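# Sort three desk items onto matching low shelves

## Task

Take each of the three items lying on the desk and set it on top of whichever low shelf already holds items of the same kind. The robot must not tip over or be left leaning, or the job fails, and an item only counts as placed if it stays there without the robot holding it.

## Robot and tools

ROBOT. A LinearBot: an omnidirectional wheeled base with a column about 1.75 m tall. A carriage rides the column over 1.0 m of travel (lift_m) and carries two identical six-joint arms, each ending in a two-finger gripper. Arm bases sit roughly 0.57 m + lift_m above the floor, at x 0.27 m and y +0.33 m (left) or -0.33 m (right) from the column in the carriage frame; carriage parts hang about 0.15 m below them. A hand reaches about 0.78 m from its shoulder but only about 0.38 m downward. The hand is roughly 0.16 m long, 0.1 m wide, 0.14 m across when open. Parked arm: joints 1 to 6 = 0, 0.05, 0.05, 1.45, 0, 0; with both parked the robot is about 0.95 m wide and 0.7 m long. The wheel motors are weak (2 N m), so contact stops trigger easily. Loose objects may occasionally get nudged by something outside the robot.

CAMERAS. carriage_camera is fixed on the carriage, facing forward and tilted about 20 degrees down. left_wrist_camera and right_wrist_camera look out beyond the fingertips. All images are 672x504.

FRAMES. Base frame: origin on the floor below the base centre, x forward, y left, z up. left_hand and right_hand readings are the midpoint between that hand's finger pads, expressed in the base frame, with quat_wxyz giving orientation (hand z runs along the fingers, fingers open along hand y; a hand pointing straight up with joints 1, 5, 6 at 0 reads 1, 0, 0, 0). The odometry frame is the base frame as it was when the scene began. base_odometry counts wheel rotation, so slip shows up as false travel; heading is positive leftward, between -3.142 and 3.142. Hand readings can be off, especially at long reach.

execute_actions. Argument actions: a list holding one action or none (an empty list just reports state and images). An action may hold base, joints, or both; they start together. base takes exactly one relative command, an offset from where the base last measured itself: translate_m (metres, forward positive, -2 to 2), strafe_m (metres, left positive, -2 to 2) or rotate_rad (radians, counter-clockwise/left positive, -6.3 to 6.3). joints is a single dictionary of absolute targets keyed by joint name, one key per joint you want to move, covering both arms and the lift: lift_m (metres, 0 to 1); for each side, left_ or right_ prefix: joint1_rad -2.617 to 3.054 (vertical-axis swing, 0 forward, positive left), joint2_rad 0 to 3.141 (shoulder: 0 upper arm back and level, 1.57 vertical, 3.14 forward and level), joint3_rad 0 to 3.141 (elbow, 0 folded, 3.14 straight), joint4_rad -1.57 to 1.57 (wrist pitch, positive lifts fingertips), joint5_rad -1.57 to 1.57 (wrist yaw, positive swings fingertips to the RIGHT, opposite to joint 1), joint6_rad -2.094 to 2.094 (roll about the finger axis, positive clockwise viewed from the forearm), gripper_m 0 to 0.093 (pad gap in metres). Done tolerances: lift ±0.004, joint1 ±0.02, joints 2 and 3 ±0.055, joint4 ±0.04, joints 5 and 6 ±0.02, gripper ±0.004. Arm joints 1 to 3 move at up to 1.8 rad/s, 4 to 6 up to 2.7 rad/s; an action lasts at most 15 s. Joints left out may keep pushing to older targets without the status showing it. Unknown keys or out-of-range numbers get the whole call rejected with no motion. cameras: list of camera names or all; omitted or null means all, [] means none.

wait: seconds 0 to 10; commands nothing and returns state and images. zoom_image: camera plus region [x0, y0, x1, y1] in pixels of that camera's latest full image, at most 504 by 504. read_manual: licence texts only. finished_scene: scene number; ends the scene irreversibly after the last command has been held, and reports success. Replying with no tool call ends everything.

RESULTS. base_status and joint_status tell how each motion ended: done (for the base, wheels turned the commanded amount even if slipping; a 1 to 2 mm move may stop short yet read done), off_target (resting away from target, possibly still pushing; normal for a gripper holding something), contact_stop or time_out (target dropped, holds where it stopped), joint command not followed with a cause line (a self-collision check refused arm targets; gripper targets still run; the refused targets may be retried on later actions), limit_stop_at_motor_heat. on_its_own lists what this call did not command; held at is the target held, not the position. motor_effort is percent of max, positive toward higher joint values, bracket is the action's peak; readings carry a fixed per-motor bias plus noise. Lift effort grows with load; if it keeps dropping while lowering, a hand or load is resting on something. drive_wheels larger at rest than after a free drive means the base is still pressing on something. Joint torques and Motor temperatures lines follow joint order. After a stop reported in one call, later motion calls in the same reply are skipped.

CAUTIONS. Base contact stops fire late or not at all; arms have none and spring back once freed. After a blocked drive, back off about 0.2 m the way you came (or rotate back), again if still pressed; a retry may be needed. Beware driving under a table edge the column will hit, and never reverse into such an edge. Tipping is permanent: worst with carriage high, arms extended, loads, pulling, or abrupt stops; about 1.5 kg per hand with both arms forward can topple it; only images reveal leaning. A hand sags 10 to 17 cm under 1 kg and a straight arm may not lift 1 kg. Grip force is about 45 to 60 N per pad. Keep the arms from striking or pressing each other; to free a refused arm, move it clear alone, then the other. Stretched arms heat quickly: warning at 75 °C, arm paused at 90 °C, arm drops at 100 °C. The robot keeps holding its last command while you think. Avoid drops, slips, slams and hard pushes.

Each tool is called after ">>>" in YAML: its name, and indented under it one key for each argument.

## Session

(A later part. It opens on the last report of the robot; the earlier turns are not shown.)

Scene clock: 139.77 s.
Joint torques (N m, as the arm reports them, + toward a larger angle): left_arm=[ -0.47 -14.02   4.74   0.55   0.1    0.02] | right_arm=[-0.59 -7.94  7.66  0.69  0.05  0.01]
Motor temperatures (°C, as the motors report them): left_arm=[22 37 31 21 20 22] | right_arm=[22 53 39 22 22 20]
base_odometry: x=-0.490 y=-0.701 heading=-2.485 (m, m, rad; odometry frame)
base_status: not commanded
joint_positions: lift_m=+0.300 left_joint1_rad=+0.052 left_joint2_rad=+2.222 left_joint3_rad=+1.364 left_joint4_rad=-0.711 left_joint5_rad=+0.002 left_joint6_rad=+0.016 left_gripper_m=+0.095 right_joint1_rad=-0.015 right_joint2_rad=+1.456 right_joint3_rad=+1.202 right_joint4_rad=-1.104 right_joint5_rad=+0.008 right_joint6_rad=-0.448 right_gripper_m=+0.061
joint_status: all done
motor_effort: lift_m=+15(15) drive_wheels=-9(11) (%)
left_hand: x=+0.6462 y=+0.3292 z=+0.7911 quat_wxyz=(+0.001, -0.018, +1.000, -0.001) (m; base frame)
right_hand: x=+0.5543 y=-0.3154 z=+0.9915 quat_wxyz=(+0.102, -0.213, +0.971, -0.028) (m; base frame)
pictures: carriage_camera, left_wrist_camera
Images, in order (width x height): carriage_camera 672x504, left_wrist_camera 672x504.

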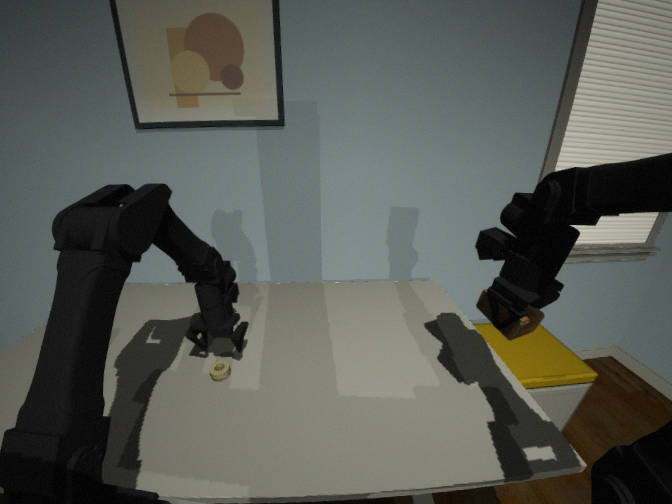

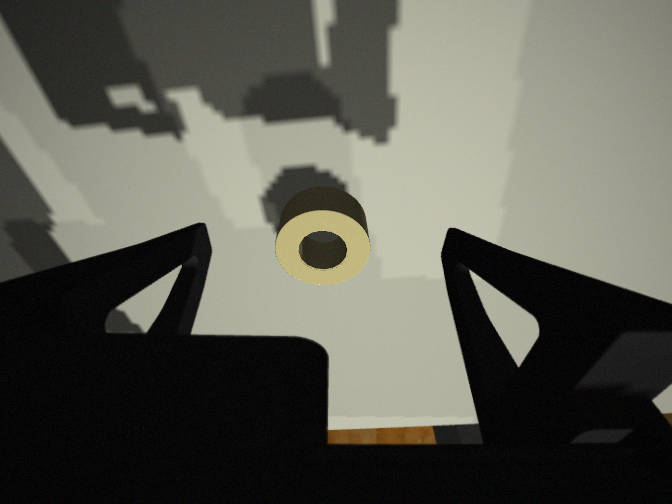

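>>> execute_actions:
  actions:
    - {"base":{"translate_m":-0.05}}
  cameras: []

>>> execute_actions:
  actions:
    - {"joints":{"left_joint2_rad":2.35,"left_joint4_rad":-0.58}}
  cameras: ["carriage_camera","left_wrist_camera"]

Scene clock: 147.03 s.
Joint torques (N m, as the arm reports them, + toward a larger angle): left_arm=[ -0.59 -14.09   4.74   0.53   0.09   0.02] | right_arm=[-0.58 -8.05  7.74  0.73  0.04  0.01]
Motor temperatures (°C, as the motors report them): left_arm=[22 39 31 21 20 22] | right_arm=[22 50 40 22 22 20]
base_odometry: x=-0.450 y=-0.670 heading=-2.485 (m, m, rad; odometry frame)
base_status: done
joint_positions: lift_m=+0.300 left_joint1_rad=+0.052 left_joint2_rad=+2.222 left_joint3_rad=+1.364 left_joint4_rad=-0.708 left_joint5_rad=+0.002 left_joint6_rad=+0.016 left_gripper_m=+0.095 right_joint1_rad=-0.015 right_joint2_rad=+1.456 right_joint3_rad=+1.202 right_joint4_rad=-1.104 right_joint5_rad=+0.008 right_joint6_rad=-0.448 right_gripper_m=+0.061
joint_status: not commanded
motor_effort: lift_m=+15(15) drive_wheels=+5(38) (%)
left_hand: x=+0.6470 y=+0.3293 z=+0.7911 quat_wxyz=(+0.003, -0.018, +1.000, -0.001) (m; base frame)
right_hand: x=+0.5543 y=-0.3154 z=+0.9915 quat_wxyz=(+0.102, -0.213, +0.971, -0.028) (m; base frame)
pictures: none
No camera images: the call's "cameras" was empty. Leave "cameras" out to get every camera's image.

Scene clock: 147.77 s.
Joint torques (N m, as the arm reports them, + toward a larger angle): left_arm=[ -0.55 -14.22   4.28   0.49   0.1    0.02] | right_arm=[-0.56 -7.95  7.75  0.75  0.03  0.01]
Motor temperatures (°C, as the motors report them): left_arm=[22 39 31 21 20 22] | right_arm=[22 50 40 22 22 20]
base_odometry: x=-0.450 y=-0.670 heading=-2.485 (m, m, rad; odometry frame)
base_status: not commanded
joint_positions: lift_m=+0.300 left_joint1_rad=+0.052 left_joint2_rad=+2.347 left_joint3_rad=+1.364 left_joint4_rad=-0.586 left_joint5_rad=+0.002 left_joint6_rad=+0.016 left_gripper_m=+0.095 right_joint1_rad=-0.015 right_joint2_rad=+1.456 right_joint3_rad=+1.202 right_joint4_rad=-1.104 right_joint5_rad=+0.008 right_joint6_rad=-0.448 right_gripper_m=+0.061
joint_status: all done
motor_effort: lift_m=+15(15) drive_wheels=+3(5) (%)
left_hand: x=+0.6512 y=+0.3295 z=+0.7450 quat_wxyz=(+0.001, -0.018, +1.000, -0.001) (m; base frame)
right_hand: x=+0.5543 y=-0.3154 z=+0.9915 quat_wxyz=(+0.102, -0.213, +0.971, -0.028) (m; base frame)
pictures: carriage_camera, left_wrist_camera
Images, in order (width x height): carriage_camera 672x504, left_wrist_camera 672x504.

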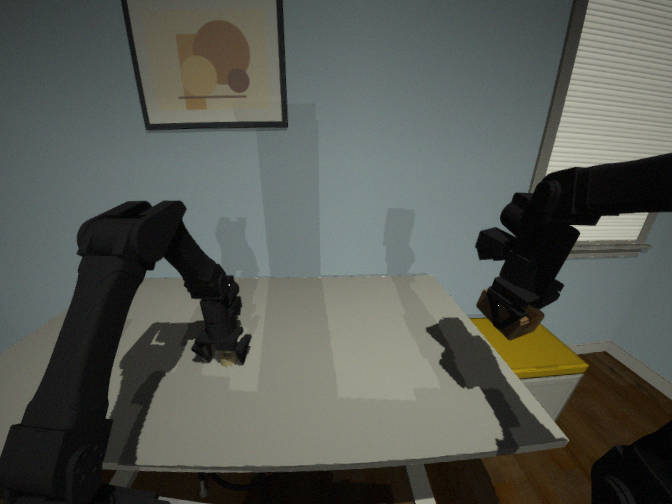

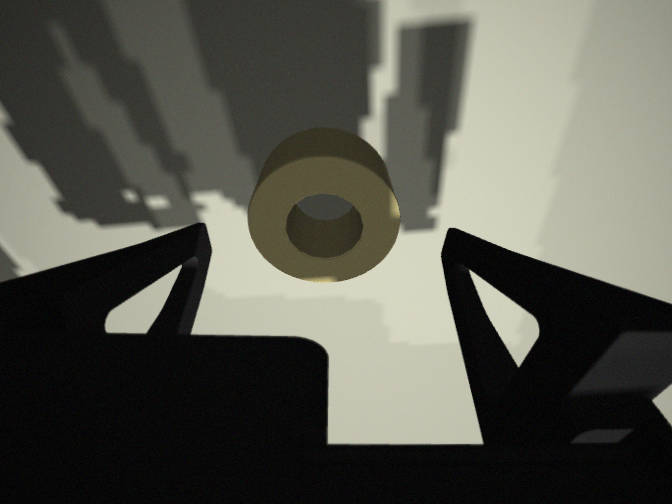

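>>> execute_actions:
  actions:
    - {"base":{"translate_m":0.025}}
  cameras: []

>>> execute_actions:
  actions:
    - {"joints":{"left_joint2_rad":2.375,"left_joint4_rad":-0.555}}
  cameras: ["left_wrist_camera"]

>>> execute_actions:
  actions:
    - {"joints":{"left_gripper_m":0.02}}
  cameras: ["left_wrist_camera"]

Scene clock: 156.23 s.
Joint torques (N m, as the arm reports them, + toward a larger angle): left_arm=[ -0.46 -14.29   4.25   0.49   0.09   0.02] | right_arm=[-0.51 -8.03  7.88  0.71  0.04  0.01]
Motor temperatures (°C, as the motors report them): left_arm=[22 41 30 21 20 22] | right_arm=[22 48 40 22 22 20]
base_odometry: x=-0.470 y=-0.685 heading=-2.485 (m, m, rad; odometry frame)
base_status: done
joint_positions: lift_m=+0.300 left_joint1_rad=+0.052 left_joint2_rad=+2.347 left_joint3_rad=+1.364 left_joint4_rad=-0.586 left_joint5_rad=+0.002 left_joint6_rad=+0.016 left_gripper_m=+0.095 right_joint1_rad=-0.015 right_joint2_rad=+1.456 right_joint3_rad=+1.202 right_joint4_rad=-1.104 right_joint5_rad=+0.008 right_joint6_rad=-0.448 right_gripper_m=+0.061
joint_status: not commanded
motor_effort: lift_m=+15(15) drive_wheels=-7(34) (%)
left_hand: x=+0.6513 y=+0.3295 z=+0.7450 quat_wxyz=(+0.001, -0.018, +1.000, -0.001) (m; base frame)
right_hand: x=+0.5543 y=-0.3154 z=+0.9915 quat_wxyz=(+0.102, -0.213, +0.971, -0.028) (m; base frame)
pictures: none
No camera images: the call's "cameras" was empty. Leave "cameras" out to get every camera's image.

Scene clock: 156.70 s.
Joint torques (N m, as the arm reports them, + toward a larger angle): left_arm=[ -0.52 -12.33   4.26   0.58   0.11   0.02] | right_arm=[-0.69 -8.04  7.82  0.73  0.04  0.02]
Motor temperatures (°C, as the motors report them): left_arm=[22 41 30 21 20 22] | right_arm=[22 48 40 22 22 20]
base_odometry: x=-0.470 y=-0.685 heading=-2.485 (m, m, rad; odometry frame)
base_status: not commanded
joint_positions: lift_m=+0.300 left_joint1_rad=+0.052 left_joint2_rad=+2.349 left_joint3_rad=+1.364 left_joint4_rad=-0.564 left_joint5_rad=+0.002 left_joint6_rad=+0.016 left_gripper_m=+0.095 right_joint1_rad=-0.015 right_joint2_rad=+1.456 right_joint3_rad=+1.202 right_joint4_rad=-1.104 right_joint5_rad=+0.008 right_joint6_rad=-0.448 right_gripper_m=+0.061
joint_status: all done
motor_effort: lift_m=+15(15) drive_wheels=-6(7) (%)
left_hand: x=+0.6561 y=+0.3297 z=+0.7442 quat_wxyz=(+0.011, -0.018, +1.000, -0.001) (m; base frame)
right_hand: x=+0.5543 y=-0.3154 z=+0.9915 quat_wxyz=(+0.102, -0.213, +0.971, -0.028) (m; base frame)
pictures: left_wrist_camera
Images, in order (width x height): left_wrist_camera 672x504.

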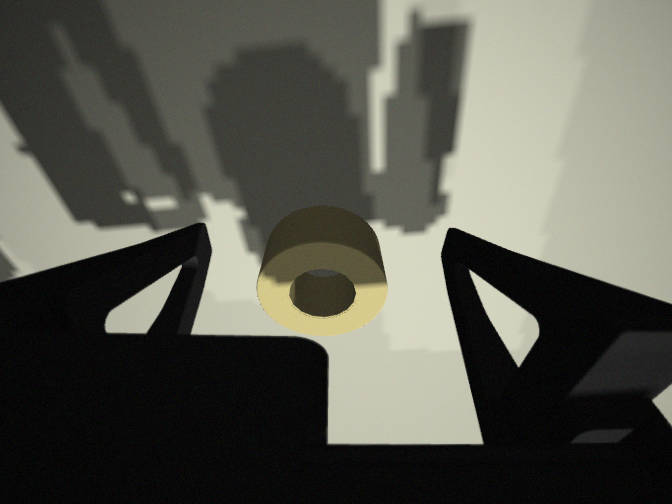

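Scene clock: 157.37 s.
Joint torques (N m, as the arm reports them, + toward a larger angle): left_arm=[ -0.54 -12.44   4.25   0.59   0.09   0.01] | right_arm=[-0.6  -8.    7.84  0.72  0.04  0.01]
Motor temperatures (°C, as the motors report them): left_arm=[22 41 30 21 20 22] | right_arm=[22 48 40 22 22 20]
base_odometry: x=-0.470 y=-0.685 heading=-2.485 (m, m, rad; odometry frame)
base_status: not commanded
joint_positions: lift_m=+0.300 left_joint1_rad=+0.052 left_joint2_rad=+2.349 left_joint3_rad=+1.364 left_joint4_rad=-0.564 left_joint5_rad=+0.002 left_joint6_rad=+0.016 left_gripper_m=+0.046 right_joint1_rad=-0.015 right_joint2_rad=+1.456 right_joint3_rad=+1.202 right_joint4_rad=-1.104 right_joint5_rad=+0.008 right_joint6_rad=-0.448 right_gripper_m=+0.061
joint_status: left_gripper_m off_target (ended at +0.046, target +0.020)
motor_effort: lift_m=+15(15) drive_wheels=-6(6) (%)
left_hand: x=+0.6561 y=+0.3297 z=+0.7442 quat_wxyz=(+0.011, -0.018, +1.000, -0.001) (m; base frame)
right_hand: x=+0.5543 y=-0.3154 z=+0.9915 quat_wxyz=(+0.102, -0.213, +0.971, -0.028) (m; base frame)
pictures: left_wrist_camera
Images, in order (width x height): left_wrist_camera 672x504.

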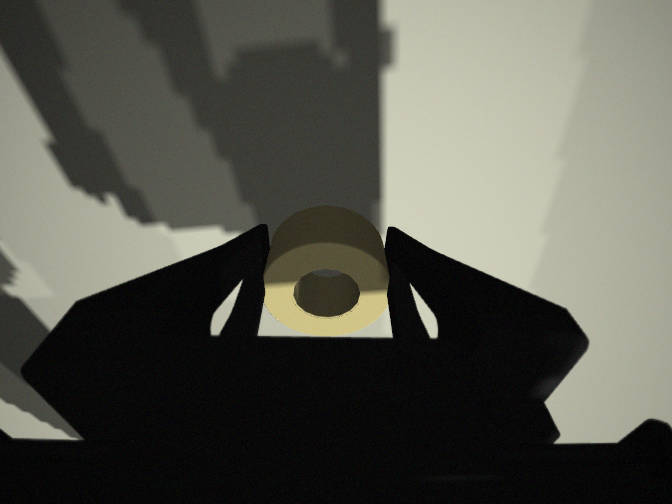

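>>> execute_actions:
  actions:
    - {"joints":{"lift_m":0.45}}
  cameras: []

>>> execute_actions:
  actions:
    - {"base":{"translate_m":-0.9},"joints":{"left_joint2_rad":1.6,"left_joint3_rad":1.2,"left_joint4_rad":-1.0,"left_joint1_rad":0.0}}
  cameras: []

>>> execute_actions:
  actions:
    - {"base":{"rotate_rad":1.9},"joints":{"lift_m":0.3}}
  cameras: ["carriage_camera"]

Scene clock: 168.37 s.
Joint torques (N m, as the arm reports them, + toward a larger angle): left_arm=[ -0.54 -14.06   4.03   0.46   0.1    0.02] | right_arm=[-0.66 -7.99  7.83  0.72  0.05  0.01]
Motor temperatures (°C, as the motors report them): left_arm=[22 41 30 21 20 22] | right_arm=[22 45 40 22 22 20]
base_odometry: x=-0.470 y=-0.685 heading=-2.485 (m, m, rad; odometry frame)
base_status: not commanded
joint_positions: lift_m=+0.450 left_joint1_rad=+0.052 left_joint2_rad=+2.369 left_joint3_rad=+1.364 left_joint4_rad=-0.559 left_joint5_rad=+0.002 left_joint6_rad=+0.016 left_gripper_m=+0.046 right_joint1_rad=-0.015 right_joint2_rad=+1.456 right_joint3_rad=+1.201 right_joint4_rad=-1.104 right_joint5_rad=+0.008 right_joint6_rad=-0.448 right_gripper_m=+0.061
joint_status: all done
motor_effort: lift_m=+21(26) drive_wheels=+1(7) (%)
left_hand: x=+0.6527 y=+0.3296 z=+0.8862 quat_wxyz=(+0.003, -0.018, +1.000, -0.001) (m; base frame)
right_hand: x=+0.5541 y=-0.3154 z=+1.1405 quat_wxyz=(+0.102, -0.213, +0.971, -0.028) (m; base frame)
pictures: none
No camera images: the call's "cameras" was empty. Leave "cameras" out to get every camera's image.

Scene clock: 172.57 s.
Joint torques (N m, as the arm reports them, + toward a larger angle): left_arm=[-0.15 -9.5   6.65  0.73  0.09  0.01] | right_arm=[-0.62 -7.92  8.06  0.74  0.05  0.  ]
Motor temperatures (°C, as the motors report them): left_arm=[22 41 30 21 20 22] | right_arm=[22 45 40 22 22 20]
base_odometry: x=+0.243 y=-0.136 heading=-2.485 (m, m, rad; odometry frame)
base_status: done
joint_positions: lift_m=+0.450 left_joint1_rad=-0.004 left_joint2_rad=+1.607 left_joint3_rad=+1.209 left_joint4_rad=-0.987 left_joint5_rad=+0.003 left_joint6_rad=+0.016 left_gripper_m=+0.046 right_joint1_rad=-0.015 right_joint2_rad=+1.456 right_joint3_rad=+1.201 right_joint4_rad=-1.104 right_joint5_rad=+0.008 right_joint6_rad=-0.448 right_gripper_m=+0.061
joint_status: all done
motor_effort: lift_m=+21(21) drive_wheels=-6(54) (%)
left_hand: x=+0.5847 y=+0.3078 z=+1.1052 quat_wxyz=(+0.093, +0.010, +0.996, -0.001) (m; base frame)
right_hand: x=+0.5542 y=-0.3154 z=+1.1405 quat_wxyz=(+0.102, -0.213, +0.971, -0.028) (m; base frame)
pictures: none
No camera images: the call's "cameras" was empty. Leave "cameras" out to get every camera's image.

Scene clock: 176.03 s.
Joint torques (N m, as the arm reports them, + toward a larger angle): left_arm=[-0.64 -9.4   6.56  0.75  0.1   0.02] | right_arm=[-0.62 -8.06  7.89  0.67  0.05  0.  ]
Motor temperatures (°C, as the motors report them): left_arm=[22 41 30 21 20 22] | right_arm=[22 44 40 22 22 20]
base_odometry: x=+0.243 y=-0.136 heading=-0.586 (m, m, rad; odometry frame)
base_status: done
joint_positions: lift_m=+0.300 left_joint1_rad=+0.002 left_joint2_rad=+1.606 left_joint3_rad=+1.209 left_joint4_rad=-0.988 left_joint5_rad=+0.002 left_joint6_rad=+0.016 left_gripper_m=+0.046 right_joint1_rad=-0.015 right_joint2_rad=+1.456 right_joint3_rad=+1.201 right_joint4_rad=-1.102 right_joint5_rad=+0.008 right_joint6_rad=-0.448 right_gripper_m=+0.061
joint_status: all done
motor_effort: lift_m=+15(14) drive_wheels=+16(54) (%)
left_hand: x=+0.5845 y=+0.3102 z=+0.9560 quat_wxyz=(+0.093, +0.007, +0.996, +0.000) (m; base frame)
right_hand: x=+0.5546 y=-0.3154 z=+0.9914 quat_wxyz=(+0.103, -0.213, +0.971, -0.028) (m; base frame)
pictures: carriage_camera
Images, in order (width x height): carriage_camera 672x504.

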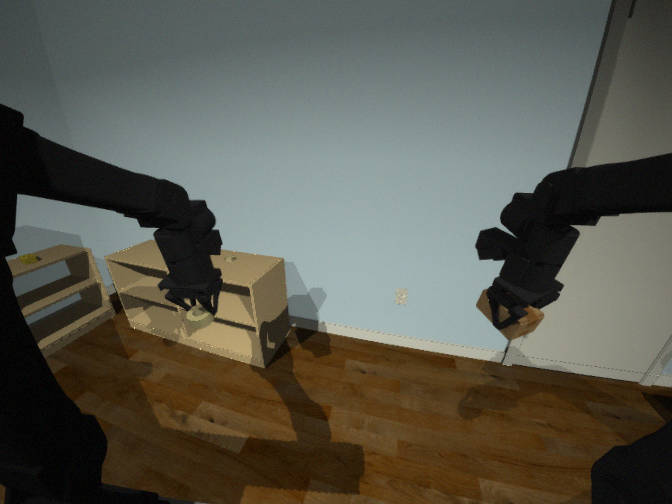

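>>> execute_actions:
  actions:
    - {"base":{"rotate_rad":-0.328}}
  cameras: []

>>> execute_actions:
  actions:
    - {"base":{"strafe_m":0.85}}
  cameras: []

>>> execute_actions:
  actions:
    - {"base":{"translate_m":0.3}}
  cameras: ["carriage_camera"]

Scene clock: 190.23 s.
Joint torques (N m, as the arm reports them, + toward a larger angle): left_arm=[-0.58 -9.39  6.53  0.75  0.1   0.01] | right_arm=[-0.66 -7.95  7.82  0.69  0.04  0.  ]
Motor temperatures (°C, as the motors report them): left_arm=[22 39 30 21 20 22] | right_arm=[22 42 40 22 22 20]
base_odometry: x=+0.243 y=-0.136 heading=-0.912 (m, m, rad; odometry frame)
base_status: done
joint_positions: lift_m=+0.300 left_joint1_rad=+0.002 left_joint2_rad=+1.606 left_joint3_rad=+1.209 left_joint4_rad=-0.989 left_joint5_rad=+0.002 left_joint6_rad=+0.016 left_gripper_m=+0.046 right_joint1_rad=-0.015 right_joint2_rad=+1.456 right_joint3_rad=+1.201 right_joint4_rad=-1.102 right_joint5_rad=+0.008 right_joint6_rad=-0.448 right_gripper_m=+0.061
joint_status: not commanded
motor_effort: lift_m=+15(15) drive_wheels=-38(49) (%)
left_hand: x=+0.5843 y=+0.3099 z=+0.9560 quat_wxyz=(+0.093, +0.007, +0.996, +0.000) (m; base frame)
right_hand: x=+0.5546 y=-0.3154 z=+0.9914 quat_wxyz=(+0.103, -0.213, +0.971, -0.028) (m; base frame)
pictures: none
No camera images: the call's "cameras" was empty. Leave "cameras" out to get every camera's image.

Scene clock: 194.33 s.
Joint torques (N m, as the arm reports them, + toward a larger angle): left_arm=[-0.62 -9.37  6.51  0.76  0.11  0.01] | right_arm=[-0.63 -7.98  7.85  0.71  0.03  0.03]
Motor temperatures (°C, as the motors report them): left_arm=[22 38 31 21 20 22] | right_arm=[22 42 40 22 22 20]
base_odometry: x=+0.914 y=+0.385 heading=-0.911 (m, m, rad; odometry frame)
base_status: done
joint_positions: lift_m=+0.300 left_joint1_rad=+0.001 left_joint2_rad=+1.606 left_joint3_rad=+1.209 left_joint4_rad=-0.990 left_joint5_rad=+0.002 left_joint6_rad=+0.016 left_gripper_m=+0.046 right_joint1_rad=-0.015 right_joint2_rad=+1.456 right_joint3_rad=+1.201 right_joint4_rad=-1.103 right_joint5_rad=+0.008 right_joint6_rad=-0.448 right_gripper_m=+0.061
joint_status: not commanded
motor_effort: lift_m=+15(15) drive_wheels=-13(46) (%)
left_hand: x=+0.5840 y=+0.3098 z=+0.9559 quat_wxyz=(+0.092, +0.008, +0.996, +0.000) (m; base frame)
right_hand: x=+0.5544 y=-0.3154 z=+0.9913 quat_wxyz=(+0.103, -0.213, +0.971, -0.028) (m; base frame)
pictures: none
No camera images: the call's "cameras" was empty. Leave "cameras" out to get every camera's image.

Scene clock: 196.90 s.
Joint torques (N m, as the arm reports them, + toward a larger angle): left_arm=[-0.53 -9.43  6.56  0.8   0.1   0.02] | right_arm=[-0.65 -8.02  7.87  0.72  0.04  0.  ]
Motor temperatures (°C, as the motors report them): left_arm=[22 38 31 21 20 22] | right_arm=[22 42 40 22 22 20]
base_odometry: x=+1.098 y=+0.148 heading=-0.910 (m, m, rad; odometry frame)
base_status: done
joint_positions: lift_m=+0.300 left_joint1_rad=+0.001 left_joint2_rad=+1.606 left_joint3_rad=+1.209 left_joint4_rad=-0.991 left_joint5_rad=+0.002 left_joint6_rad=+0.016 left_gripper_m=+0.046 right_joint1_rad=-0.015 right_joint2_rad=+1.456 right_joint3_rad=+1.201 right_joint4_rad=-1.104 right_joint5_rad=+0.008 right_joint6_rad=-0.448 right_gripper_m=+0.061
joint_status: not commanded
motor_effort: lift_m=+15(15) drive_wheels=-13(34) (%)
left_hand: x=+0.5837 y=+0.3097 z=+0.9559 quat_wxyz=(+0.091, +0.008, +0.996, +0.000) (m; base frame)
right_hand: x=+0.5542 y=-0.3154 z=+0.9913 quat_wxyz=(+0.102, -0.213, +0.971, -0.028) (m; base frame)
pictures: carriage_camera
Images, in order (width x height): carriage_camera 672x504.

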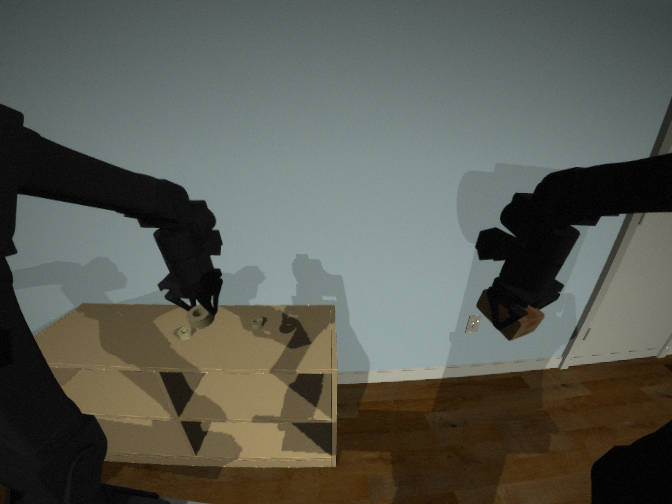

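>>> execute_actions:
  actions:
    - {"base":{"strafe_m":-0.15},"joints":{"left_joint2_rad":2.0,"left_joint3_rad":1.4,"left_joint4_rad":-0.97}}
  cameras: []

>>> execute_actions:
  actions:
    - {"base":{"translate_m":0.38}}
  cameras: []

>>> execute_actions:
  actions:
    - {"joints":{"lift_m":0.09}}
  cameras: ["carriage_camera","left_wrist_camera"]

Scene clock: 209.00 s.
Joint torques (N m, as the arm reports them, + toward a larger angle): left_arm=[ -0.28 -12.71   7.09   0.34   0.07   0.02] | right_arm=[-0.59 -7.99  7.96  0.71  0.04  0.  ]
Motor temperatures (°C, as the motors report them): left_arm=[22 38 31 21 20 22] | right_arm=[22 41 40 22 22 20]
base_odometry: x=+0.980 y=+0.056 heading=-0.910 (m, m, rad; odometry frame)
base_status: done
joint_positions: lift_m=+0.300 left_joint1_rad=+0.000 left_joint2_rad=+2.002 left_joint3_rad=+1.394 left_joint4_rad=-0.964 left_joint5_rad=+0.002 left_joint6_rad=+0.016 left_gripper_m=+0.046 right_joint1_rad=-0.015 right_joint2_rad=+1.456 right_joint3_rad=+1.201 right_joint4_rad=-1.104 right_joint5_rad=+0.008 right_joint6_rad=-0.448 right_gripper_m=+0.061
joint_status: all done
motor_effort: lift_m=+15(15) drive_wheels=-7(35) (%)
left_hand: x=+0.6258 y=+0.3095 z=+0.8763 quat_wxyz=(-0.001, +0.008, +1.000, -0.001) (m; base frame)
right_hand: x=+0.5542 y=-0.3154 z=+0.9913 quat_wxyz=(+0.102, -0.213, +0.971, -0.028) (m; base frame)
pictures: none
No camera images: the call's "cameras" was empty. Leave "cameras" out to get every camera's image.

Scene clock: 211.87 s.
Joint torques (N m, as the arm reports them, + toward a larger angle): left_arm=[ -0.62 -12.66   7.09   0.34   0.11   0.01] | right_arm=[-0.56 -7.96  7.87  0.71  0.03  0.03]
Motor temperatures (°C, as the motors report them): left_arm=[22 38 31 21 20 22] | right_arm=[22 41 40 22 22 20]
base_odometry: x=+1.213 y=-0.245 heading=-0.911 (m, m, rad; odometry frame)
base_status: done
joint_positions: lift_m=+0.300 left_joint1_rad=+0.000 left_joint2_rad=+2.002 left_joint3_rad=+1.394 left_joint4_rad=-0.965 left_joint5_rad=+0.002 left_joint6_rad=+0.016 left_gripper_m=+0.046 right_joint1_rad=-0.015 right_joint2_rad=+1.456 right_joint3_rad=+1.201 right_joint4_rad=-1.104 right_joint5_rad=+0.008 right_joint6_rad=-0.448 right_gripper_m=+0.061
joint_status: not commanded
motor_effort: lift_m=+15(15) drive_wheels=-14(34) (%)
left_hand: x=+0.6256 y=+0.3095 z=+0.8763 quat_wxyz=(-0.001, +0.008, +1.000, -0.001) (m; base frame)
right_hand: x=+0.5541 y=-0.3154 z=+0.9912 quat_wxyz=(+0.102, -0.213, +0.971, -0.028) (m; base frame)
pictures: none
No camera images: the call's "cameras" was empty. Leave "cameras" out to get every camera's image.

Scene clock: 213.43 s.
Joint torques (N m, as the arm reports them, + toward a larger angle): left_arm=[ -0.44 -12.44   7.03   0.37   0.11   0.02] | right_arm=[-0.7  -8.11  7.91  0.72  0.03  0.01]
Motor temperatures (°C, as the motors report them): left_arm=[22 38 31 21 20 22] | right_arm=[22 41 40 22 22 20]
base_odometry: x=+1.213 y=-0.245 heading=-0.911 (m, m, rad; odometry frame)
base_status: not commanded
joint_positions: lift_m=+0.090 left_joint1_rad=+0.000 left_joint2_rad=+1.999 left_joint3_rad=+1.394 left_joint4_rad=-0.965 left_joint5_rad=+0.002 left_joint6_rad=+0.016 left_gripper_m=+0.046 right_joint1_rad=-0.015 right_joint2_rad=+1.456 right_joint3_rad=+1.201 right_joint4_rad=-1.105 right_joint5_rad=+0.008 right_joint6_rad=-0.448 right_gripper_m=+0.061
joint_status: all done
motor_effort: lift_m=+15(15) drive_wheels=+7(14) (%)
left_hand: x=+0.6259 y=+0.3095 z=+0.6673 quat_wxyz=(+0.000, +0.008, +1.000, -0.001) (m; base frame)
right_hand: x=+0.5540 y=-0.3154 z=+0.7812 quat_wxyz=(+0.102, -0.213, +0.971, -0.028) (m; base frame)
pictures: carriage_camera, left_wrist_camera
Images, in order (width x height): carriage_camera 672x504, left_wrist_camera 672x504.

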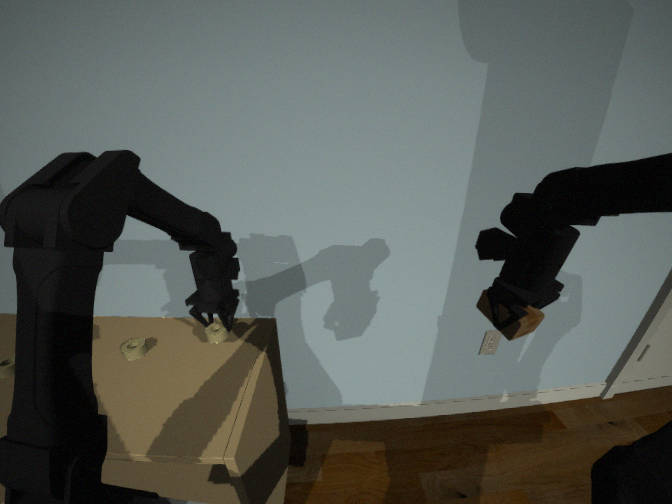

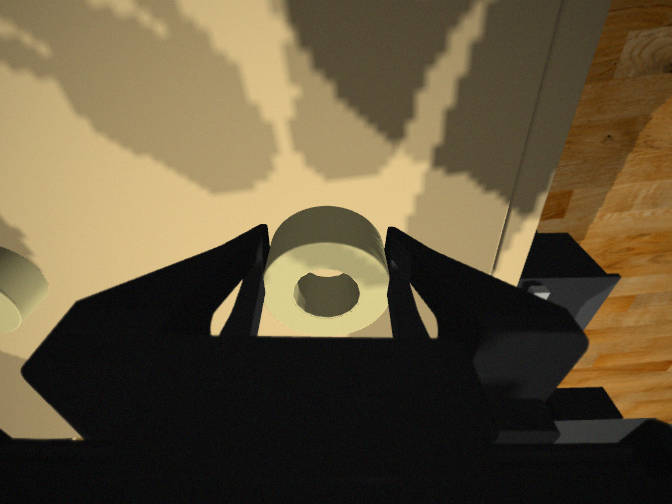

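>>> execute_actions:
  actions:
    - {"joints":{"lift_m":0.054,"left_joint1_rad":0.08}}
  cameras: []

>>> execute_actions:
  actions:
    - {"joints":{"left_gripper_m":0.08}}
  cameras: []

>>> execute_actions:
  actions:
    - {"joints":{"lift_m":0.3}}
  cameras: ["carriage_camera"]

>>> execute_actions:
  actions:
    - {"base":{"translate_m":-0.7}}
  cameras: []

>>> execute_actions:
  actions:
    - {"base":{"rotate_rad":1.57}}
  cameras: ["carriage_camera"]

Scene clock: 225.83 s.
Joint torques (N m, as the arm reports them, + toward a larger angle): left_arm=[ -0.89 -12.25   7.1    0.42   0.11   0.01] | right_arm=[-0.62 -8.02  7.89  0.74  0.04  0.01]
Motor temperatures (°C, as the motors report them): left_arm=[22 40 32 21 20 22] | right_arm=[22 40 41 22 22 20]
base_odometry: x=+1.213 y=-0.245 heading=-0.911 (m, m, rad; odometry frame)
base_status: not commanded
joint_positions: lift_m=+0.054 left_joint1_rad=+0.087 left_joint2_rad=+1.997 left_joint3_rad=+1.394 left_joint4_rad=-0.966 left_joint5_rad=+0.002 left_joint6_rad=+0.016 left_gripper_m=+0.046 right_joint1_rad=-0.015 right_joint2_rad=+1.456 right_joint3_rad=+1.201 right_joint4_rad=-1.106 right_joint5_rad=+0.008 right_joint6_rad=-0.448 right_gripper_m=+0.061
joint_status: all done
motor_effort: lift_m=+14(16) drive_wheels=-11(8) (%)
left_hand: x=+0.6245 y=+0.3411 z=+0.6320 quat_wxyz=(+0.001, -0.035, +0.999, -0.001) (m; base frame)
right_hand: x=+0.5538 y=-0.3154 z=+0.7453 quat_wxyz=(+0.101, -0.213, +0.971, -0.028) (m; base frame)
pictures: none
No camera images: the call's "cameras" was empty. Leave "cameras" out to get every camera's image.

Scene clock: 226.47 s.
Joint torques (N m, as the arm reports them, + toward a larger angle): left_arm=[ -0.94 -12.23   7.07   0.37   0.11   0.01] | right_arm=[-0.56 -8.05  7.82  0.73  0.06 -0.01]
Motor temperatures (°C, as the motors report them): left_arm=[22 40 32 21 20 22] | right_arm=[22 40 41 22 22 20]
base_odometry: x=+1.213 y=-0.245 heading=-0.911 (m, m, rad; odometry frame)
base_status: not commanded
joint_positions: lift_m=+0.054 left_joint1_rad=+0.087 left_joint2_rad=+1.997 left_joint3_rad=+1.394 left_joint4_rad=-0.966 left_joint5_rad=+0.002 left_joint6_rad=+0.016 left_gripper_m=+0.080 right_joint1_rad=-0.015 right_joint2_rad=+1.456 right_joint3_rad=+1.201 right_joint4_rad=-1.106 right_joint5_rad=+0.008 right_joint6_rad=-0.448 right_gripper_m=+0.061
joint_status: all done
motor_effort: lift_m=+14(14) drive_wheels=+7(7) (%)
left_hand: x=+0.6245 y=+0.3410 z=+0.6320 quat_wxyz=(+0.001, -0.035, +0.999, -0.001) (m; base frame)
right_hand: x=+0.5538 y=-0.3154 z=+0.7453 quat_wxyz=(+0.101, -0.213, +0.971, -0.028) (m; base frame)
pictures: none
No camera images: the call's "cameras" was empty. Leave "cameras" out to get every camera's image.

Scene clock: 228.10 s.
Joint torques (N m, as the arm reports them, + toward a larger angle): left_arm=[ -0.94 -12.18   7.04   0.37   0.07   0.01] | right_arm=[-0.65 -7.93  7.87  0.73  0.03  0.  ]
Motor temperatures (°C, as the motors report them): left_arm=[22 40 32 21 20 22] | right_arm=[22 40 41 22 22 20]
base_odometry: x=+1.213 y=-0.245 heading=-0.911 (m, m, rad; odometry frame)
base_status: not commanded
joint_positions: lift_m=+0.300 left_joint1_rad=+0.087 left_joint2_rad=+1.997 left_joint3_rad=+1.394 left_joint4_rad=-0.966 left_joint5_rad=+0.002 left_joint6_rad=+0.016 left_gripper_m=+0.080 right_joint1_rad=-0.015 right_joint2_rad=+1.456 right_joint3_rad=+1.201 right_joint4_rad=-1.106 right_joint5_rad=+0.008 right_joint6_rad=-0.448 right_gripper_m=+0.061
joint_status: all done
motor_effort: lift_m=+21(28) drive_wheels=-11(13) (%)
left_hand: x=+0.6245 y=+0.3410 z=+0.8774 quat_wxyz=(+0.001, -0.035, +0.999, -0.001) (m; base frame)
right_hand: x=+0.5536 y=-0.3154 z=+0.9905 quat_wxyz=(+0.101, -0.213, +0.971, -0.028) (m; base frame)
pictures: carriage_camera
Images, in order (width x height): carriage_camera 672x504.

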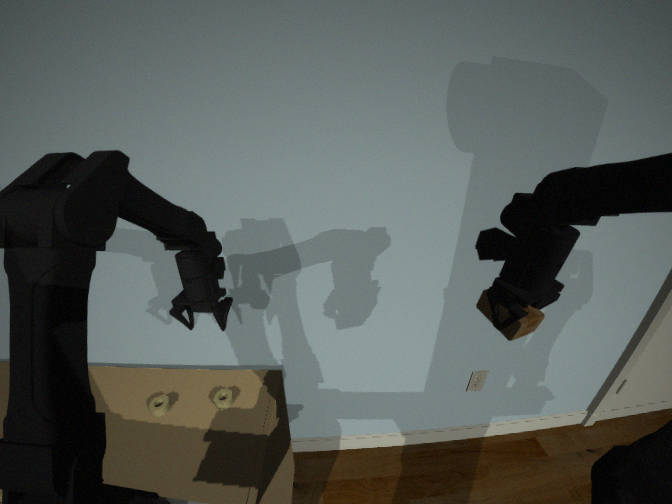

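Scene clock: 231.83 s.
Joint torques (N m, as the arm reports them, + toward a larger angle): left_arm=[ -0.52 -12.32   7.1    0.36   0.11   0.01] | right_arm=[-0.7  -7.83  7.84  0.7   0.03  0.02]
Motor temperatures (°C, as the motors report them): left_arm=[22 40 32 21 20 22] | right_arm=[22 40 41 22 22 20]
base_odometry: x=+0.784 y=+0.309 heading=-0.912 (m, m, rad; odometry frame)
base_status: done
joint_positions: lift_m=+0.300 left_joint1_rad=+0.081 left_joint2_rad=+1.997 left_joint3_rad=+1.394 left_joint4_rad=-0.964 left_joint5_rad=+0.002 left_joint6_rad=+0.016 left_gripper_m=+0.080 right_joint1_rad=-0.015 right_joint2_rad=+1.456 right_joint3_rad=+1.201 right_joint4_rad=-1.104 right_joint5_rad=+0.008 right_joint6_rad=-0.448 right_gripper_m=+0.061
joint_status: not commanded
motor_effort: lift_m=+21(21) drive_wheels=-12(64) (%)
left_hand: x=+0.6251 y=+0.3388 z=+0.8774 quat_wxyz=(+0.002, -0.032, +0.999, -0.001) (m; base frame)
right_hand: x=+0.5542 y=-0.3153 z=+0.9907 quat_wxyz=(+0.102, -0.213, +0.971, -0.028) (m; base frame)
pictures: none
No camera images: the call's "cameras" was empty. Leave "cameras" out to get every camera's image.

Scene clock: 234.93 s.
Joint torques (N m, as the arm reports them, + toward a larger angle): left_arm=[ -0.82 -12.27   7.11   0.39   0.11   0.01] | right_arm=[-0.65 -8.05  7.7   0.71  0.06  0.  ]
Motor temperatures (°C, as the motors report them): left_arm=[22 40 32 21 20 22] | right_arm=[22 40 41 22 22 20]
base_odometry: x=+0.785 y=+0.309 heading=+0.657 (m, m, rad; odometry frame)
base_status: done
joint_positions: lift_m=+0.300 left_joint1_rad=+0.086 left_joint2_rad=+1.997 left_joint3_rad=+1.394 left_joint4_rad=-0.964 left_joint5_rad=+0.002 left_joint6_rad=+0.016 left_gripper_m=+0.080 right_joint1_rad=-0.015 right_joint2_rad=+1.456 right_joint3_rad=+1.201 right_joint4_rad=-1.103 right_joint5_rad=+0.008 right_joint6_rad=-0.448 right_gripper_m=+0.061
joint_status: not commanded
motor_effort: lift_m=+21(21) drive_wheels=+16(54) (%)
left_hand: x=+0.6250 y=+0.3408 z=+0.8774 quat_wxyz=(+0.002, -0.035, +0.999, -0.001) (m; base frame)
right_hand: x=+0.5543 y=-0.3153 z=+0.9907 quat_wxyz=(+0.102, -0.213, +0.971, -0.028) (m; base frame)
pictures: carriage_camera
Images, in order (width x height): carriage_camera 672x504.

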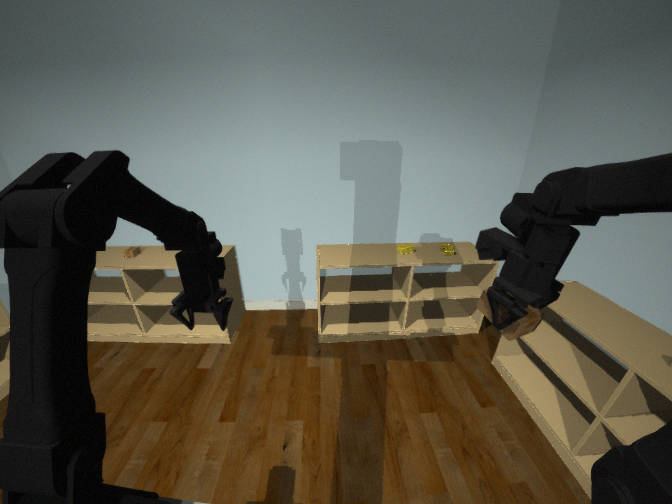

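>>> execute_actions:
  actions:
    - {"base":{"strafe_m":1.2},"joints":{"right_joint2_rad":2.0,"right_joint3_rad":1.4,"right_joint4_rad":-0.97,"right_joint6_rad":0.0,"left_joint2_rad":1.45,"left_joint3_rad":1.2,"left_joint1_rad":0.0}}
  cameras: []

>>> execute_actions:
  actions:
    - {"base":{"translate_m":0.8}}
  cameras: ["carriage_camera"]

Scene clock: 249.63 s.
Joint torques (N m, as the arm reports them, + toward a larger angle): left_arm=[ 0.01 -7.68  6.51  1.25  0.06  0.02] | right_arm=[ -0.61 -13.83   7.34   0.12   0.08   0.11]
Motor temperatures (°C, as the motors report them): left_arm=[22 40 32 21 20 22] | right_arm=[22 41 41 22 22 20]
base_odometry: x=+0.050 y=+1.258 heading=+0.658 (m, m, rad; odometry frame)
base_status: done
joint_positions: lift_m=+0.300 left_joint1_rad=-0.005 left_joint2_rad=+1.451 left_joint3_rad=+1.215 left_joint4_rad=-0.964 left_joint5_rad=+0.005 left_joint6_rad=+0.016 left_gripper_m=+0.080 right_joint1_rad=-0.015 right_joint2_rad=+2.012 right_joint3_rad=+1.397 right_joint4_rad=-0.966 right_joint5_rad=+0.008 right_joint6_rad=-0.005 right_gripper_m=+0.061
joint_status: all done
motor_effort: lift_m=+21(21) drive_wheels=-15(51) (%)
left_hand: x=+0.5902 y=+0.3072 z=+1.0062 quat_wxyz=(+0.184, +0.011, +0.983, -0.002) (m; base frame)
right_hand: x=+0.6253 y=-0.3164 z=+0.8730 quat_wxyz=(-0.005, +0.005, +1.000, -0.004) (m; base frame)
pictures: none
No camera images: the call's "cameras" was empty. Leave "cameras" out to get every camera's image.

Scene clock: 253.60 s.
Joint torques (N m, as the arm reports them, + toward a larger angle): left_arm=[-0.09 -7.69  6.6   1.26  0.07  0.01] | right_arm=[ -0.67 -13.91   7.33   0.11   0.06   0.08]
Motor temperatures (°C, as the motors report them): left_arm=[22 39 32 21 20 22] | right_arm=[22 42 41 22 22 20]
base_odometry: x=+0.682 y=+1.748 heading=+0.659 (m, m, rad; odometry frame)
base_status: done
joint_positions: lift_m=+0.300 left_joint1_rad=-0.004 left_joint2_rad=+1.451 left_joint3_rad=+1.215 left_joint4_rad=-0.965 left_joint5_rad=+0.005 left_joint6_rad=+0.016 left_gripper_m=+0.080 right_joint1_rad=-0.015 right_joint2_rad=+2.012 right_joint3_rad=+1.397 right_joint4_rad=-0.968 right_joint5_rad=+0.008 right_joint6_rad=-0.005 right_gripper_m=+0.061
joint_status: not commanded
motor_effort: lift_m=+21(21) drive_wheels=-14(40) (%)
left_hand: x=+0.5900 y=+0.3073 z=+1.0062 quat_wxyz=(+0.183, +0.011, +0.983, -0.002) (m; base frame)
right_hand: x=+0.6250 y=-0.3164 z=+0.8730 quat_wxyz=(-0.006, +0.005, +1.000, -0.004) (m; base frame)
pictures: carriage_camera
Images, in order (width x height): carriage_camera 672x504.

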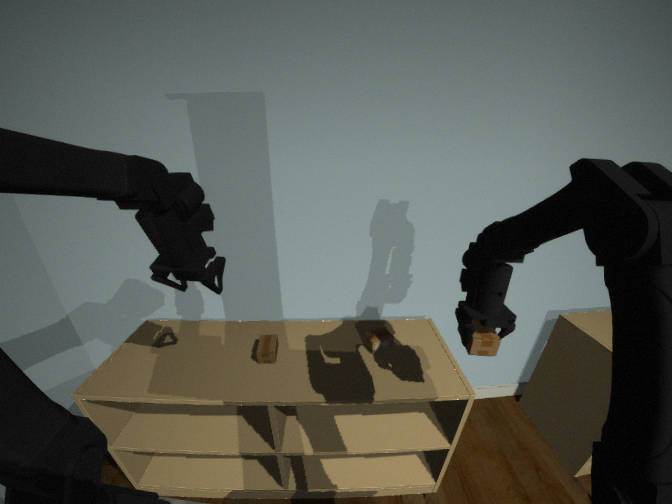

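>>> execute_actions:
  actions:
    - {"base":{"strafe_m":0.37}}
  cameras: []

>>> execute_actions:
  actions:
    - {"base":{"translate_m":0.25}}
  cameras: []

>>> execute_actions:
  actions:
    - {"joints":{"lift_m":0.1}}
  cameras: ["carriage_camera","right_wrist_camera"]

Scene clock: 265.67 s.
Joint torques (N m, as the arm reports them, + toward a larger angle): left_arm=[-0.24 -7.7   6.49  1.26  0.07  0.01] | right_arm=[ -0.63 -13.93   7.31   0.13   0.07   0.09]
Motor temperatures (°C, as the motors report them): left_arm=[22 38 32 22 20 22] | right_arm=[22 45 41 22 22 20]
base_odometry: x=+0.456 y=+2.041 heading=+0.659 (m, m, rad; odometry frame)
base_status: done
joint_positions: lift_m=+0.300 left_joint1_rad=-0.004 left_joint2_rad=+1.451 left_joint3_rad=+1.215 left_joint4_rad=-0.965 left_joint5_rad=+0.005 left_joint6_rad=+0.016 left_gripper_m=+0.080 right_joint1_rad=-0.015 right_joint2_rad=+2.012 right_joint3_rad=+1.397 right_joint4_rad=-0.968 right_joint5_rad=+0.008 right_joint6_rad=-0.005 right_gripper_m=+0.061
joint_status: not commanded
motor_effort: lift_m=+21(21) drive_wheels=-8(35) (%)
left_hand: x=+0.5900 y=+0.3076 z=+1.0062 quat_wxyz=(+0.183, +0.010, +0.983, -0.001) (m; base frame)
right_hand: x=+0.6249 y=-0.3164 z=+0.8730 quat_wxyz=(-0.006, +0.005, +1.000, -0.004) (m; base frame)
pictures: none
No camera images: the call's "cameras" was empty. Leave "cameras" out to get every camera's image.

Scene clock: 268.07 s.
Joint torques (N m, as the arm reports them, + toward a larger angle): left_arm=[-0.19 -7.82  6.33  1.26  0.07  0.01] | right_arm=[ -0.6  -13.89   7.32   0.16   0.08   0.08]
Motor temperatures (°C, as the motors report them): left_arm=[22 37 32 22 20 22] | right_arm=[22 45 40 22 22 20]
base_odometry: x=+0.653 y=+2.194 heading=+0.660 (m, m, rad; odometry frame)
base_status: done
joint_positions: lift_m=+0.300 left_joint1_rad=-0.004 left_joint2_rad=+1.451 left_joint3_rad=+1.215 left_joint4_rad=-0.965 left_joint5_rad=+0.005 left_joint6_rad=+0.016 left_gripper_m=+0.080 right_joint1_rad=-0.015 right_joint2_rad=+2.012 right_joint3_rad=+1.397 right_joint4_rad=-0.969 right_joint5_rad=+0.008 right_joint6_rad=-0.005 right_gripper_m=+0.061
joint_status: not commanded
motor_effort: lift_m=+21(21) drive_wheels=-14(33) (%)
left_hand: x=+0.5900 y=+0.3076 z=+1.0062 quat_wxyz=(+0.183, +0.010, +0.983, -0.001) (m; base frame)
right_hand: x=+0.6247 y=-0.3164 z=+0.8730 quat_wxyz=(-0.006, +0.005, +1.000, -0.004) (m; base frame)
pictures: none
No camera images: the call's "cameras" was empty. Leave "cameras" out to get every camera's image.

Scene clock: 269.53 s.
Joint torques (N m, as the arm reports them, + toward a larger angle): left_arm=[-0.2  -7.69  6.4   1.27  0.07  0.01] | right_arm=[ -0.63 -13.68   7.29   0.14   0.09   0.08]
Motor temperatures (°C, as the motors report them): left_arm=[22 37 32 22 20 22] | right_arm=[22 46 40 22 22 20]
base_odometry: x=+0.653 y=+2.194 heading=+0.660 (m, m, rad; odometry frame)
base_status: not commanded
joint_positions: lift_m=+0.100 left_joint1_rad=-0.004 left_joint2_rad=+1.451 left_joint3_rad=+1.215 left_joint4_rad=-0.965 left_joint5_rad=+0.005 left_joint6_rad=+0.016 left_gripper_m=+0.080 right_joint1_rad=-0.015 right_joint2_rad=+2.010 right_joint3_rad=+1.397 right_joint4_rad=-0.969 right_joint5_rad=+0.008 right_joint6_rad=-0.005 right_gripper_m=+0.061
joint_status: all done
motor_effort: lift_m=+15(18) drive_wheels=+6(14) (%)
left_hand: x=+0.5900 y=+0.3076 z=+0.8068 quat_wxyz=(+0.183, +0.010, +0.983, -0.001) (m; base frame)
right_hand: x=+0.6249 y=-0.3164 z=+0.6744 quat_wxyz=(-0.006, +0.005, +1.000, -0.004) (m; base frame)
pictures: carriage_camera, right_wrist_camera
Images, in order (width x height): carriage_camera 672x504, right_wrist_camera 672x504.

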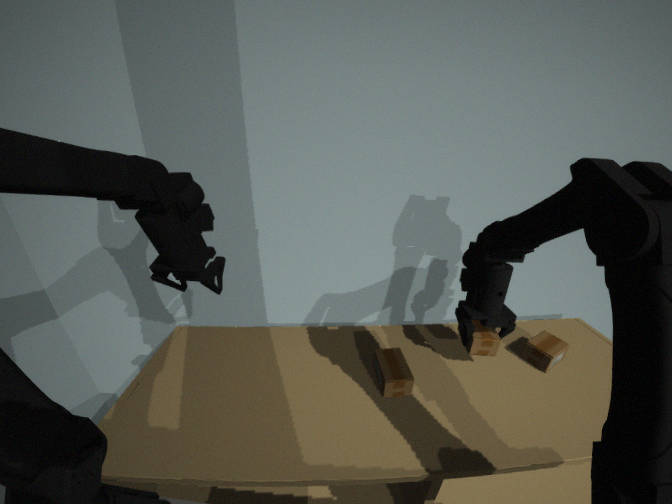

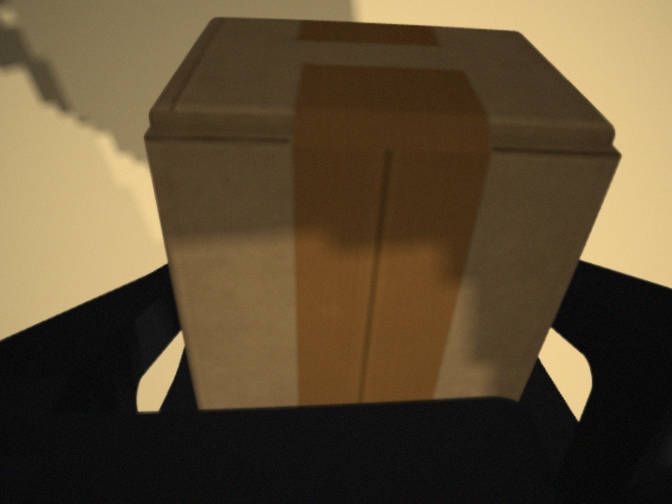

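>>> execute_actions:
  actions:
    - {"joints":{"lift_m":0.054}}
  cameras: []

>>> execute_actions:
  actions:
    - {"joints":{"right_gripper_m":0.093}}
  cameras: []

>>> execute_actions:
  actions:
    - {"joints":{"lift_m":0.4}}
  cameras: ["carriage_camera"]

>>> execute_actions:
  actions:
    - {"base":{"translate_m":-0.9}}
  cameras: []

>>> execute_actions:
  actions:
    - {"base":{"rotate_rad":3.14},"joints":{"left_joint2_rad":2.0,"left_joint3_rad":1.4,"left_joint4_rad":-0.97,"right_joint2_rad":1.45,"right_joint3_rad":1.2}}
  cameras: []

>>> execute_actions:
  actions:
    - {"base":{"translate_m":1.2}}
  cameras: ["carriage_camera"]

Scene clock: 293.67 s.
Joint torques (N m, as the arm reports them, + toward a larger angle): left_arm=[-0.27 -7.83  6.52  1.29  0.09  0.01] | right_arm=[ -0.58 -13.26   7.4    0.21   0.06   0.09]
Motor temperatures (°C, as the motors report them): left_arm=[22 35 32 23 20 22] | right_arm=[22 49 40 21 22 20]
base_odometry: x=+0.653 y=+2.194 heading=+0.660 (m, m, rad; odometry frame)
base_status: not commanded
joint_positions: lift_m=+0.054 left_joint1_rad=-0.004 left_joint2_rad=+1.451 left_joint3_rad=+1.215 left_joint4_rad=-0.966 left_joint5_rad=+0.005 left_joint6_rad=+0.016 left_gripper_m=+0.080 right_joint1_rad=-0.015 right_joint2_rad=+2.006 right_joint3_rad=+1.397 right_joint4_rad=-0.971 right_joint5_rad=+0.007 right_joint6_rad=-0.005 right_gripper_m=+0.061
joint_status: all done
motor_effort: lift_m=+15(16) drive_wheels=+5(12) (%)
left_hand: x=+0.5897 y=+0.3077 z=+0.7607 quat_wxyz=(+0.183, +0.010, +0.983, -0.001) (m; base frame)
right_hand: x=+0.6247 y=-0.3162 z=+0.6298 quat_wxyz=(-0.005, +0.005, +1.000, -0.003) (m; base frame)
pictures: none
No camera images: the call's "cameras" was empty. Leave "cameras" out to get every camera's image.

Scene clock: 294.30 s.
Joint torques (N m, as the arm reports them, + toward a larger angle): left_arm=[-0.1  -7.74  6.47  1.27  0.08  0.01] | right_arm=[ -0.77 -13.19   7.37   0.2    0.07   0.08]
Motor temperatures (°C, as the motors report them): left_arm=[22 35 32 23 20 22] | right_arm=[22 49 40 21 22 20]
base_odometry: x=+0.653 y=+2.194 heading=+0.660 (m, m, rad; odometry frame)
base_status: not commanded
joint_positions: lift_m=+0.054 left_joint1_rad=-0.004 left_joint2_rad=+1.451 left_joint3_rad=+1.215 left_joint4_rad=-0.966 left_joint5_rad=+0.005 left_joint6_rad=+0.016 left_gripper_m=+0.080 right_joint1_rad=-0.015 right_joint2_rad=+2.006 right_joint3_rad=+1.397 right_joint4_rad=-0.971 right_joint5_rad=+0.007 right_joint6_rad=-0.004 right_gripper_m=+0.093
joint_status: all done
motor_effort: lift_m=+14(14) drive_wheels=+6(6) (%)
left_hand: x=+0.5897 y=+0.3077 z=+0.7607 quat_wxyz=(+0.183, +0.010, +0.983, -0.001) (m; base frame)
right_hand: x=+0.6248 y=-0.3162 z=+0.6298 quat_wxyz=(-0.005, +0.005, +1.000, -0.003) (m; base frame)
pictures: none
No camera images: the call's "cameras" was empty. Leave "cameras" out to get every camera's image.

Scene clock: 296.27 s.
Joint torques (N m, as the arm reports them, + toward a larger angle): left_arm=[-0.18 -7.64  6.62  1.29  0.07  0.01] | right_arm=[ -0.63 -13.16   7.3    0.16   0.07   0.08]
Motor temperatures (°C, as the motors report them): left_arm=[22 35 32 23 20 22] | right_arm=[22 49 40 21 22 20]
base_odometry: x=+0.653 y=+2.194 heading=+0.660 (m, m, rad; odometry frame)
base_status: not commanded
joint_positions: lift_m=+0.400 left_joint1_rad=-0.004 left_joint2_rad=+1.451 left_joint3_rad=+1.215 left_joint4_rad=-0.966 left_joint5_rad=+0.005 left_joint6_rad=+0.016 left_gripper_m=+0.080 right_joint1_rad=-0.015 right_joint2_rad=+2.007 right_joint3_rad=+1.397 right_joint4_rad=-0.971 right_joint5_rad=+0.007 right_joint6_rad=-0.004 right_gripper_m=+0.093
joint_status: all done
motor_effort: lift_m=+21(26) drive_wheels=-10(11) (%)
left_hand: x=+0.5897 y=+0.3077 z=+1.1061 quat_wxyz=(+0.183, +0.010, +0.983, -0.001) (m; base frame)
right_hand: x=+0.6246 y=-0.3162 z=+0.9749 quat_wxyz=(-0.005, +0.005, +1.000, -0.003) (m; base frame)
pictures: carriage_camera
Images, in order (width x height): carriage_camera 672x504.

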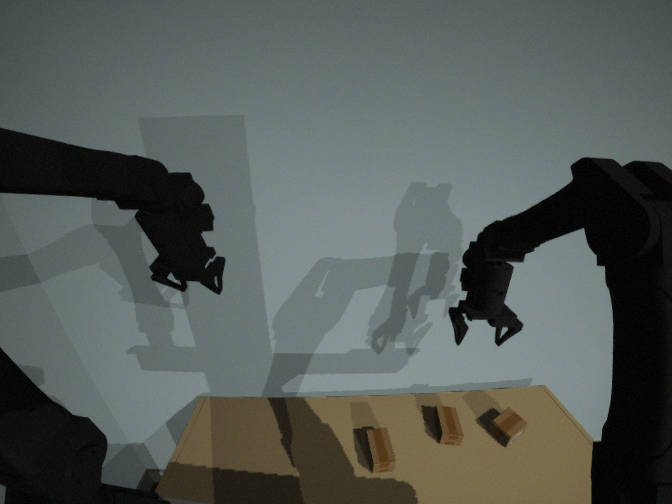

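Scene clock: 300.47 s.
Joint torques (N m, as the arm reports them, + toward a larger angle): left_arm=[-0.17 -7.83  6.41  1.26  0.09  0.01] | right_arm=[ -0.51 -13.3    7.46   0.14   0.07   0.07]
Motor temperatures (°C, as the motors report them): left_arm=[22 34 32 23 20 22] | right_arm=[22 50 40 21 22 20]
base_odometry: x=-0.058 y=+1.643 heading=+0.660 (m, m, rad; odometry frame)
base_status: done
joint_positions: lift_m=+0.400 left_joint1_rad=-0.004 left_joint2_rad=+1.451 left_joint3_rad=+1.215 left_joint4_rad=-0.965 left_joint5_rad=+0.004 left_joint6_rad=+0.016 left_gripper_m=+0.080 right_joint1_rad=-0.015 right_joint2_rad=+2.007 right_joint3_rad=+1.397 right_joint4_rad=-0.969 right_joint5_rad=+0.007 right_joint6_rad=-0.004 right_gripper_m=+0.093
joint_status: not commanded
motor_effort: lift_m=+20(21) drive_wheels=-7(64) (%)
left_hand: x=+0.5899 y=+0.3078 z=+1.1062 quat_wxyz=(+0.183, +0.010, +0.983, -0.001) (m; base frame)
right_hand: x=+0.6253 y=-0.3162 z=+0.9749 quat_wxyz=(-0.004, +0.005, +1.000, -0.003) (m; base frame)
pictures: none
No camera images: the call's "cameras" was empty. Leave "cameras" out to get every camera's image.

Scene clock: 302.63 s.
Joint torques (N m, as the arm reports them, + toward a larger angle): left_arm=[ -0.31 -11.96   6.57   0.47   0.11   0.01] | right_arm=[-0.67 -8.1   7.95  0.98  0.14  0.07]
Motor temperatures (°C, as the motors report them): left_arm=[22 35 32 23 20 22] | right_arm=[22 49 40 21 22 20]
base_odometry: x=-0.053 y=+1.643 heading=+1.252 (m, m, rad; odometry frame)
base_status: rotate_rad contact_stop (by the wheels' count: +0.592 of +3.140)
joint_positions: lift_m=+0.400 left_joint1_rad=-0.002 left_joint2_rad=+1.993 left_joint3_rad=+1.401 left_joint4_rad=-0.970 left_joint5_rad=+0.000 left_joint6_rad=+0.016 left_gripper_m=+0.080 right_joint1_rad=-0.013 right_joint2_rad=+1.456 right_joint3_rad=+1.202 right_joint4_rad=-0.968 right_joint5_rad=+0.002 right_joint6_rad=-0.004 right_gripper_m=+0.093
joint_status: all done
motor_effort: lift_m=+20(21) drive_wheels=+28(138) (%)
left_hand: x=+0.6275 y=+0.3091 z=+0.9805 quat_wxyz=(+0.004, +0.009, +1.000, +0.000) (m; base frame)
right_hand: x=+0.5864 y=-0.3143 z=+1.1003 quat_wxyz=(+0.173, +0.005, +0.985, -0.002) (m; base frame)
pictures: none
No camera images: the call's "cameras" was empty. Leave "cameras" out to get every camera's image.

not run: a stop came earlier in this reply.


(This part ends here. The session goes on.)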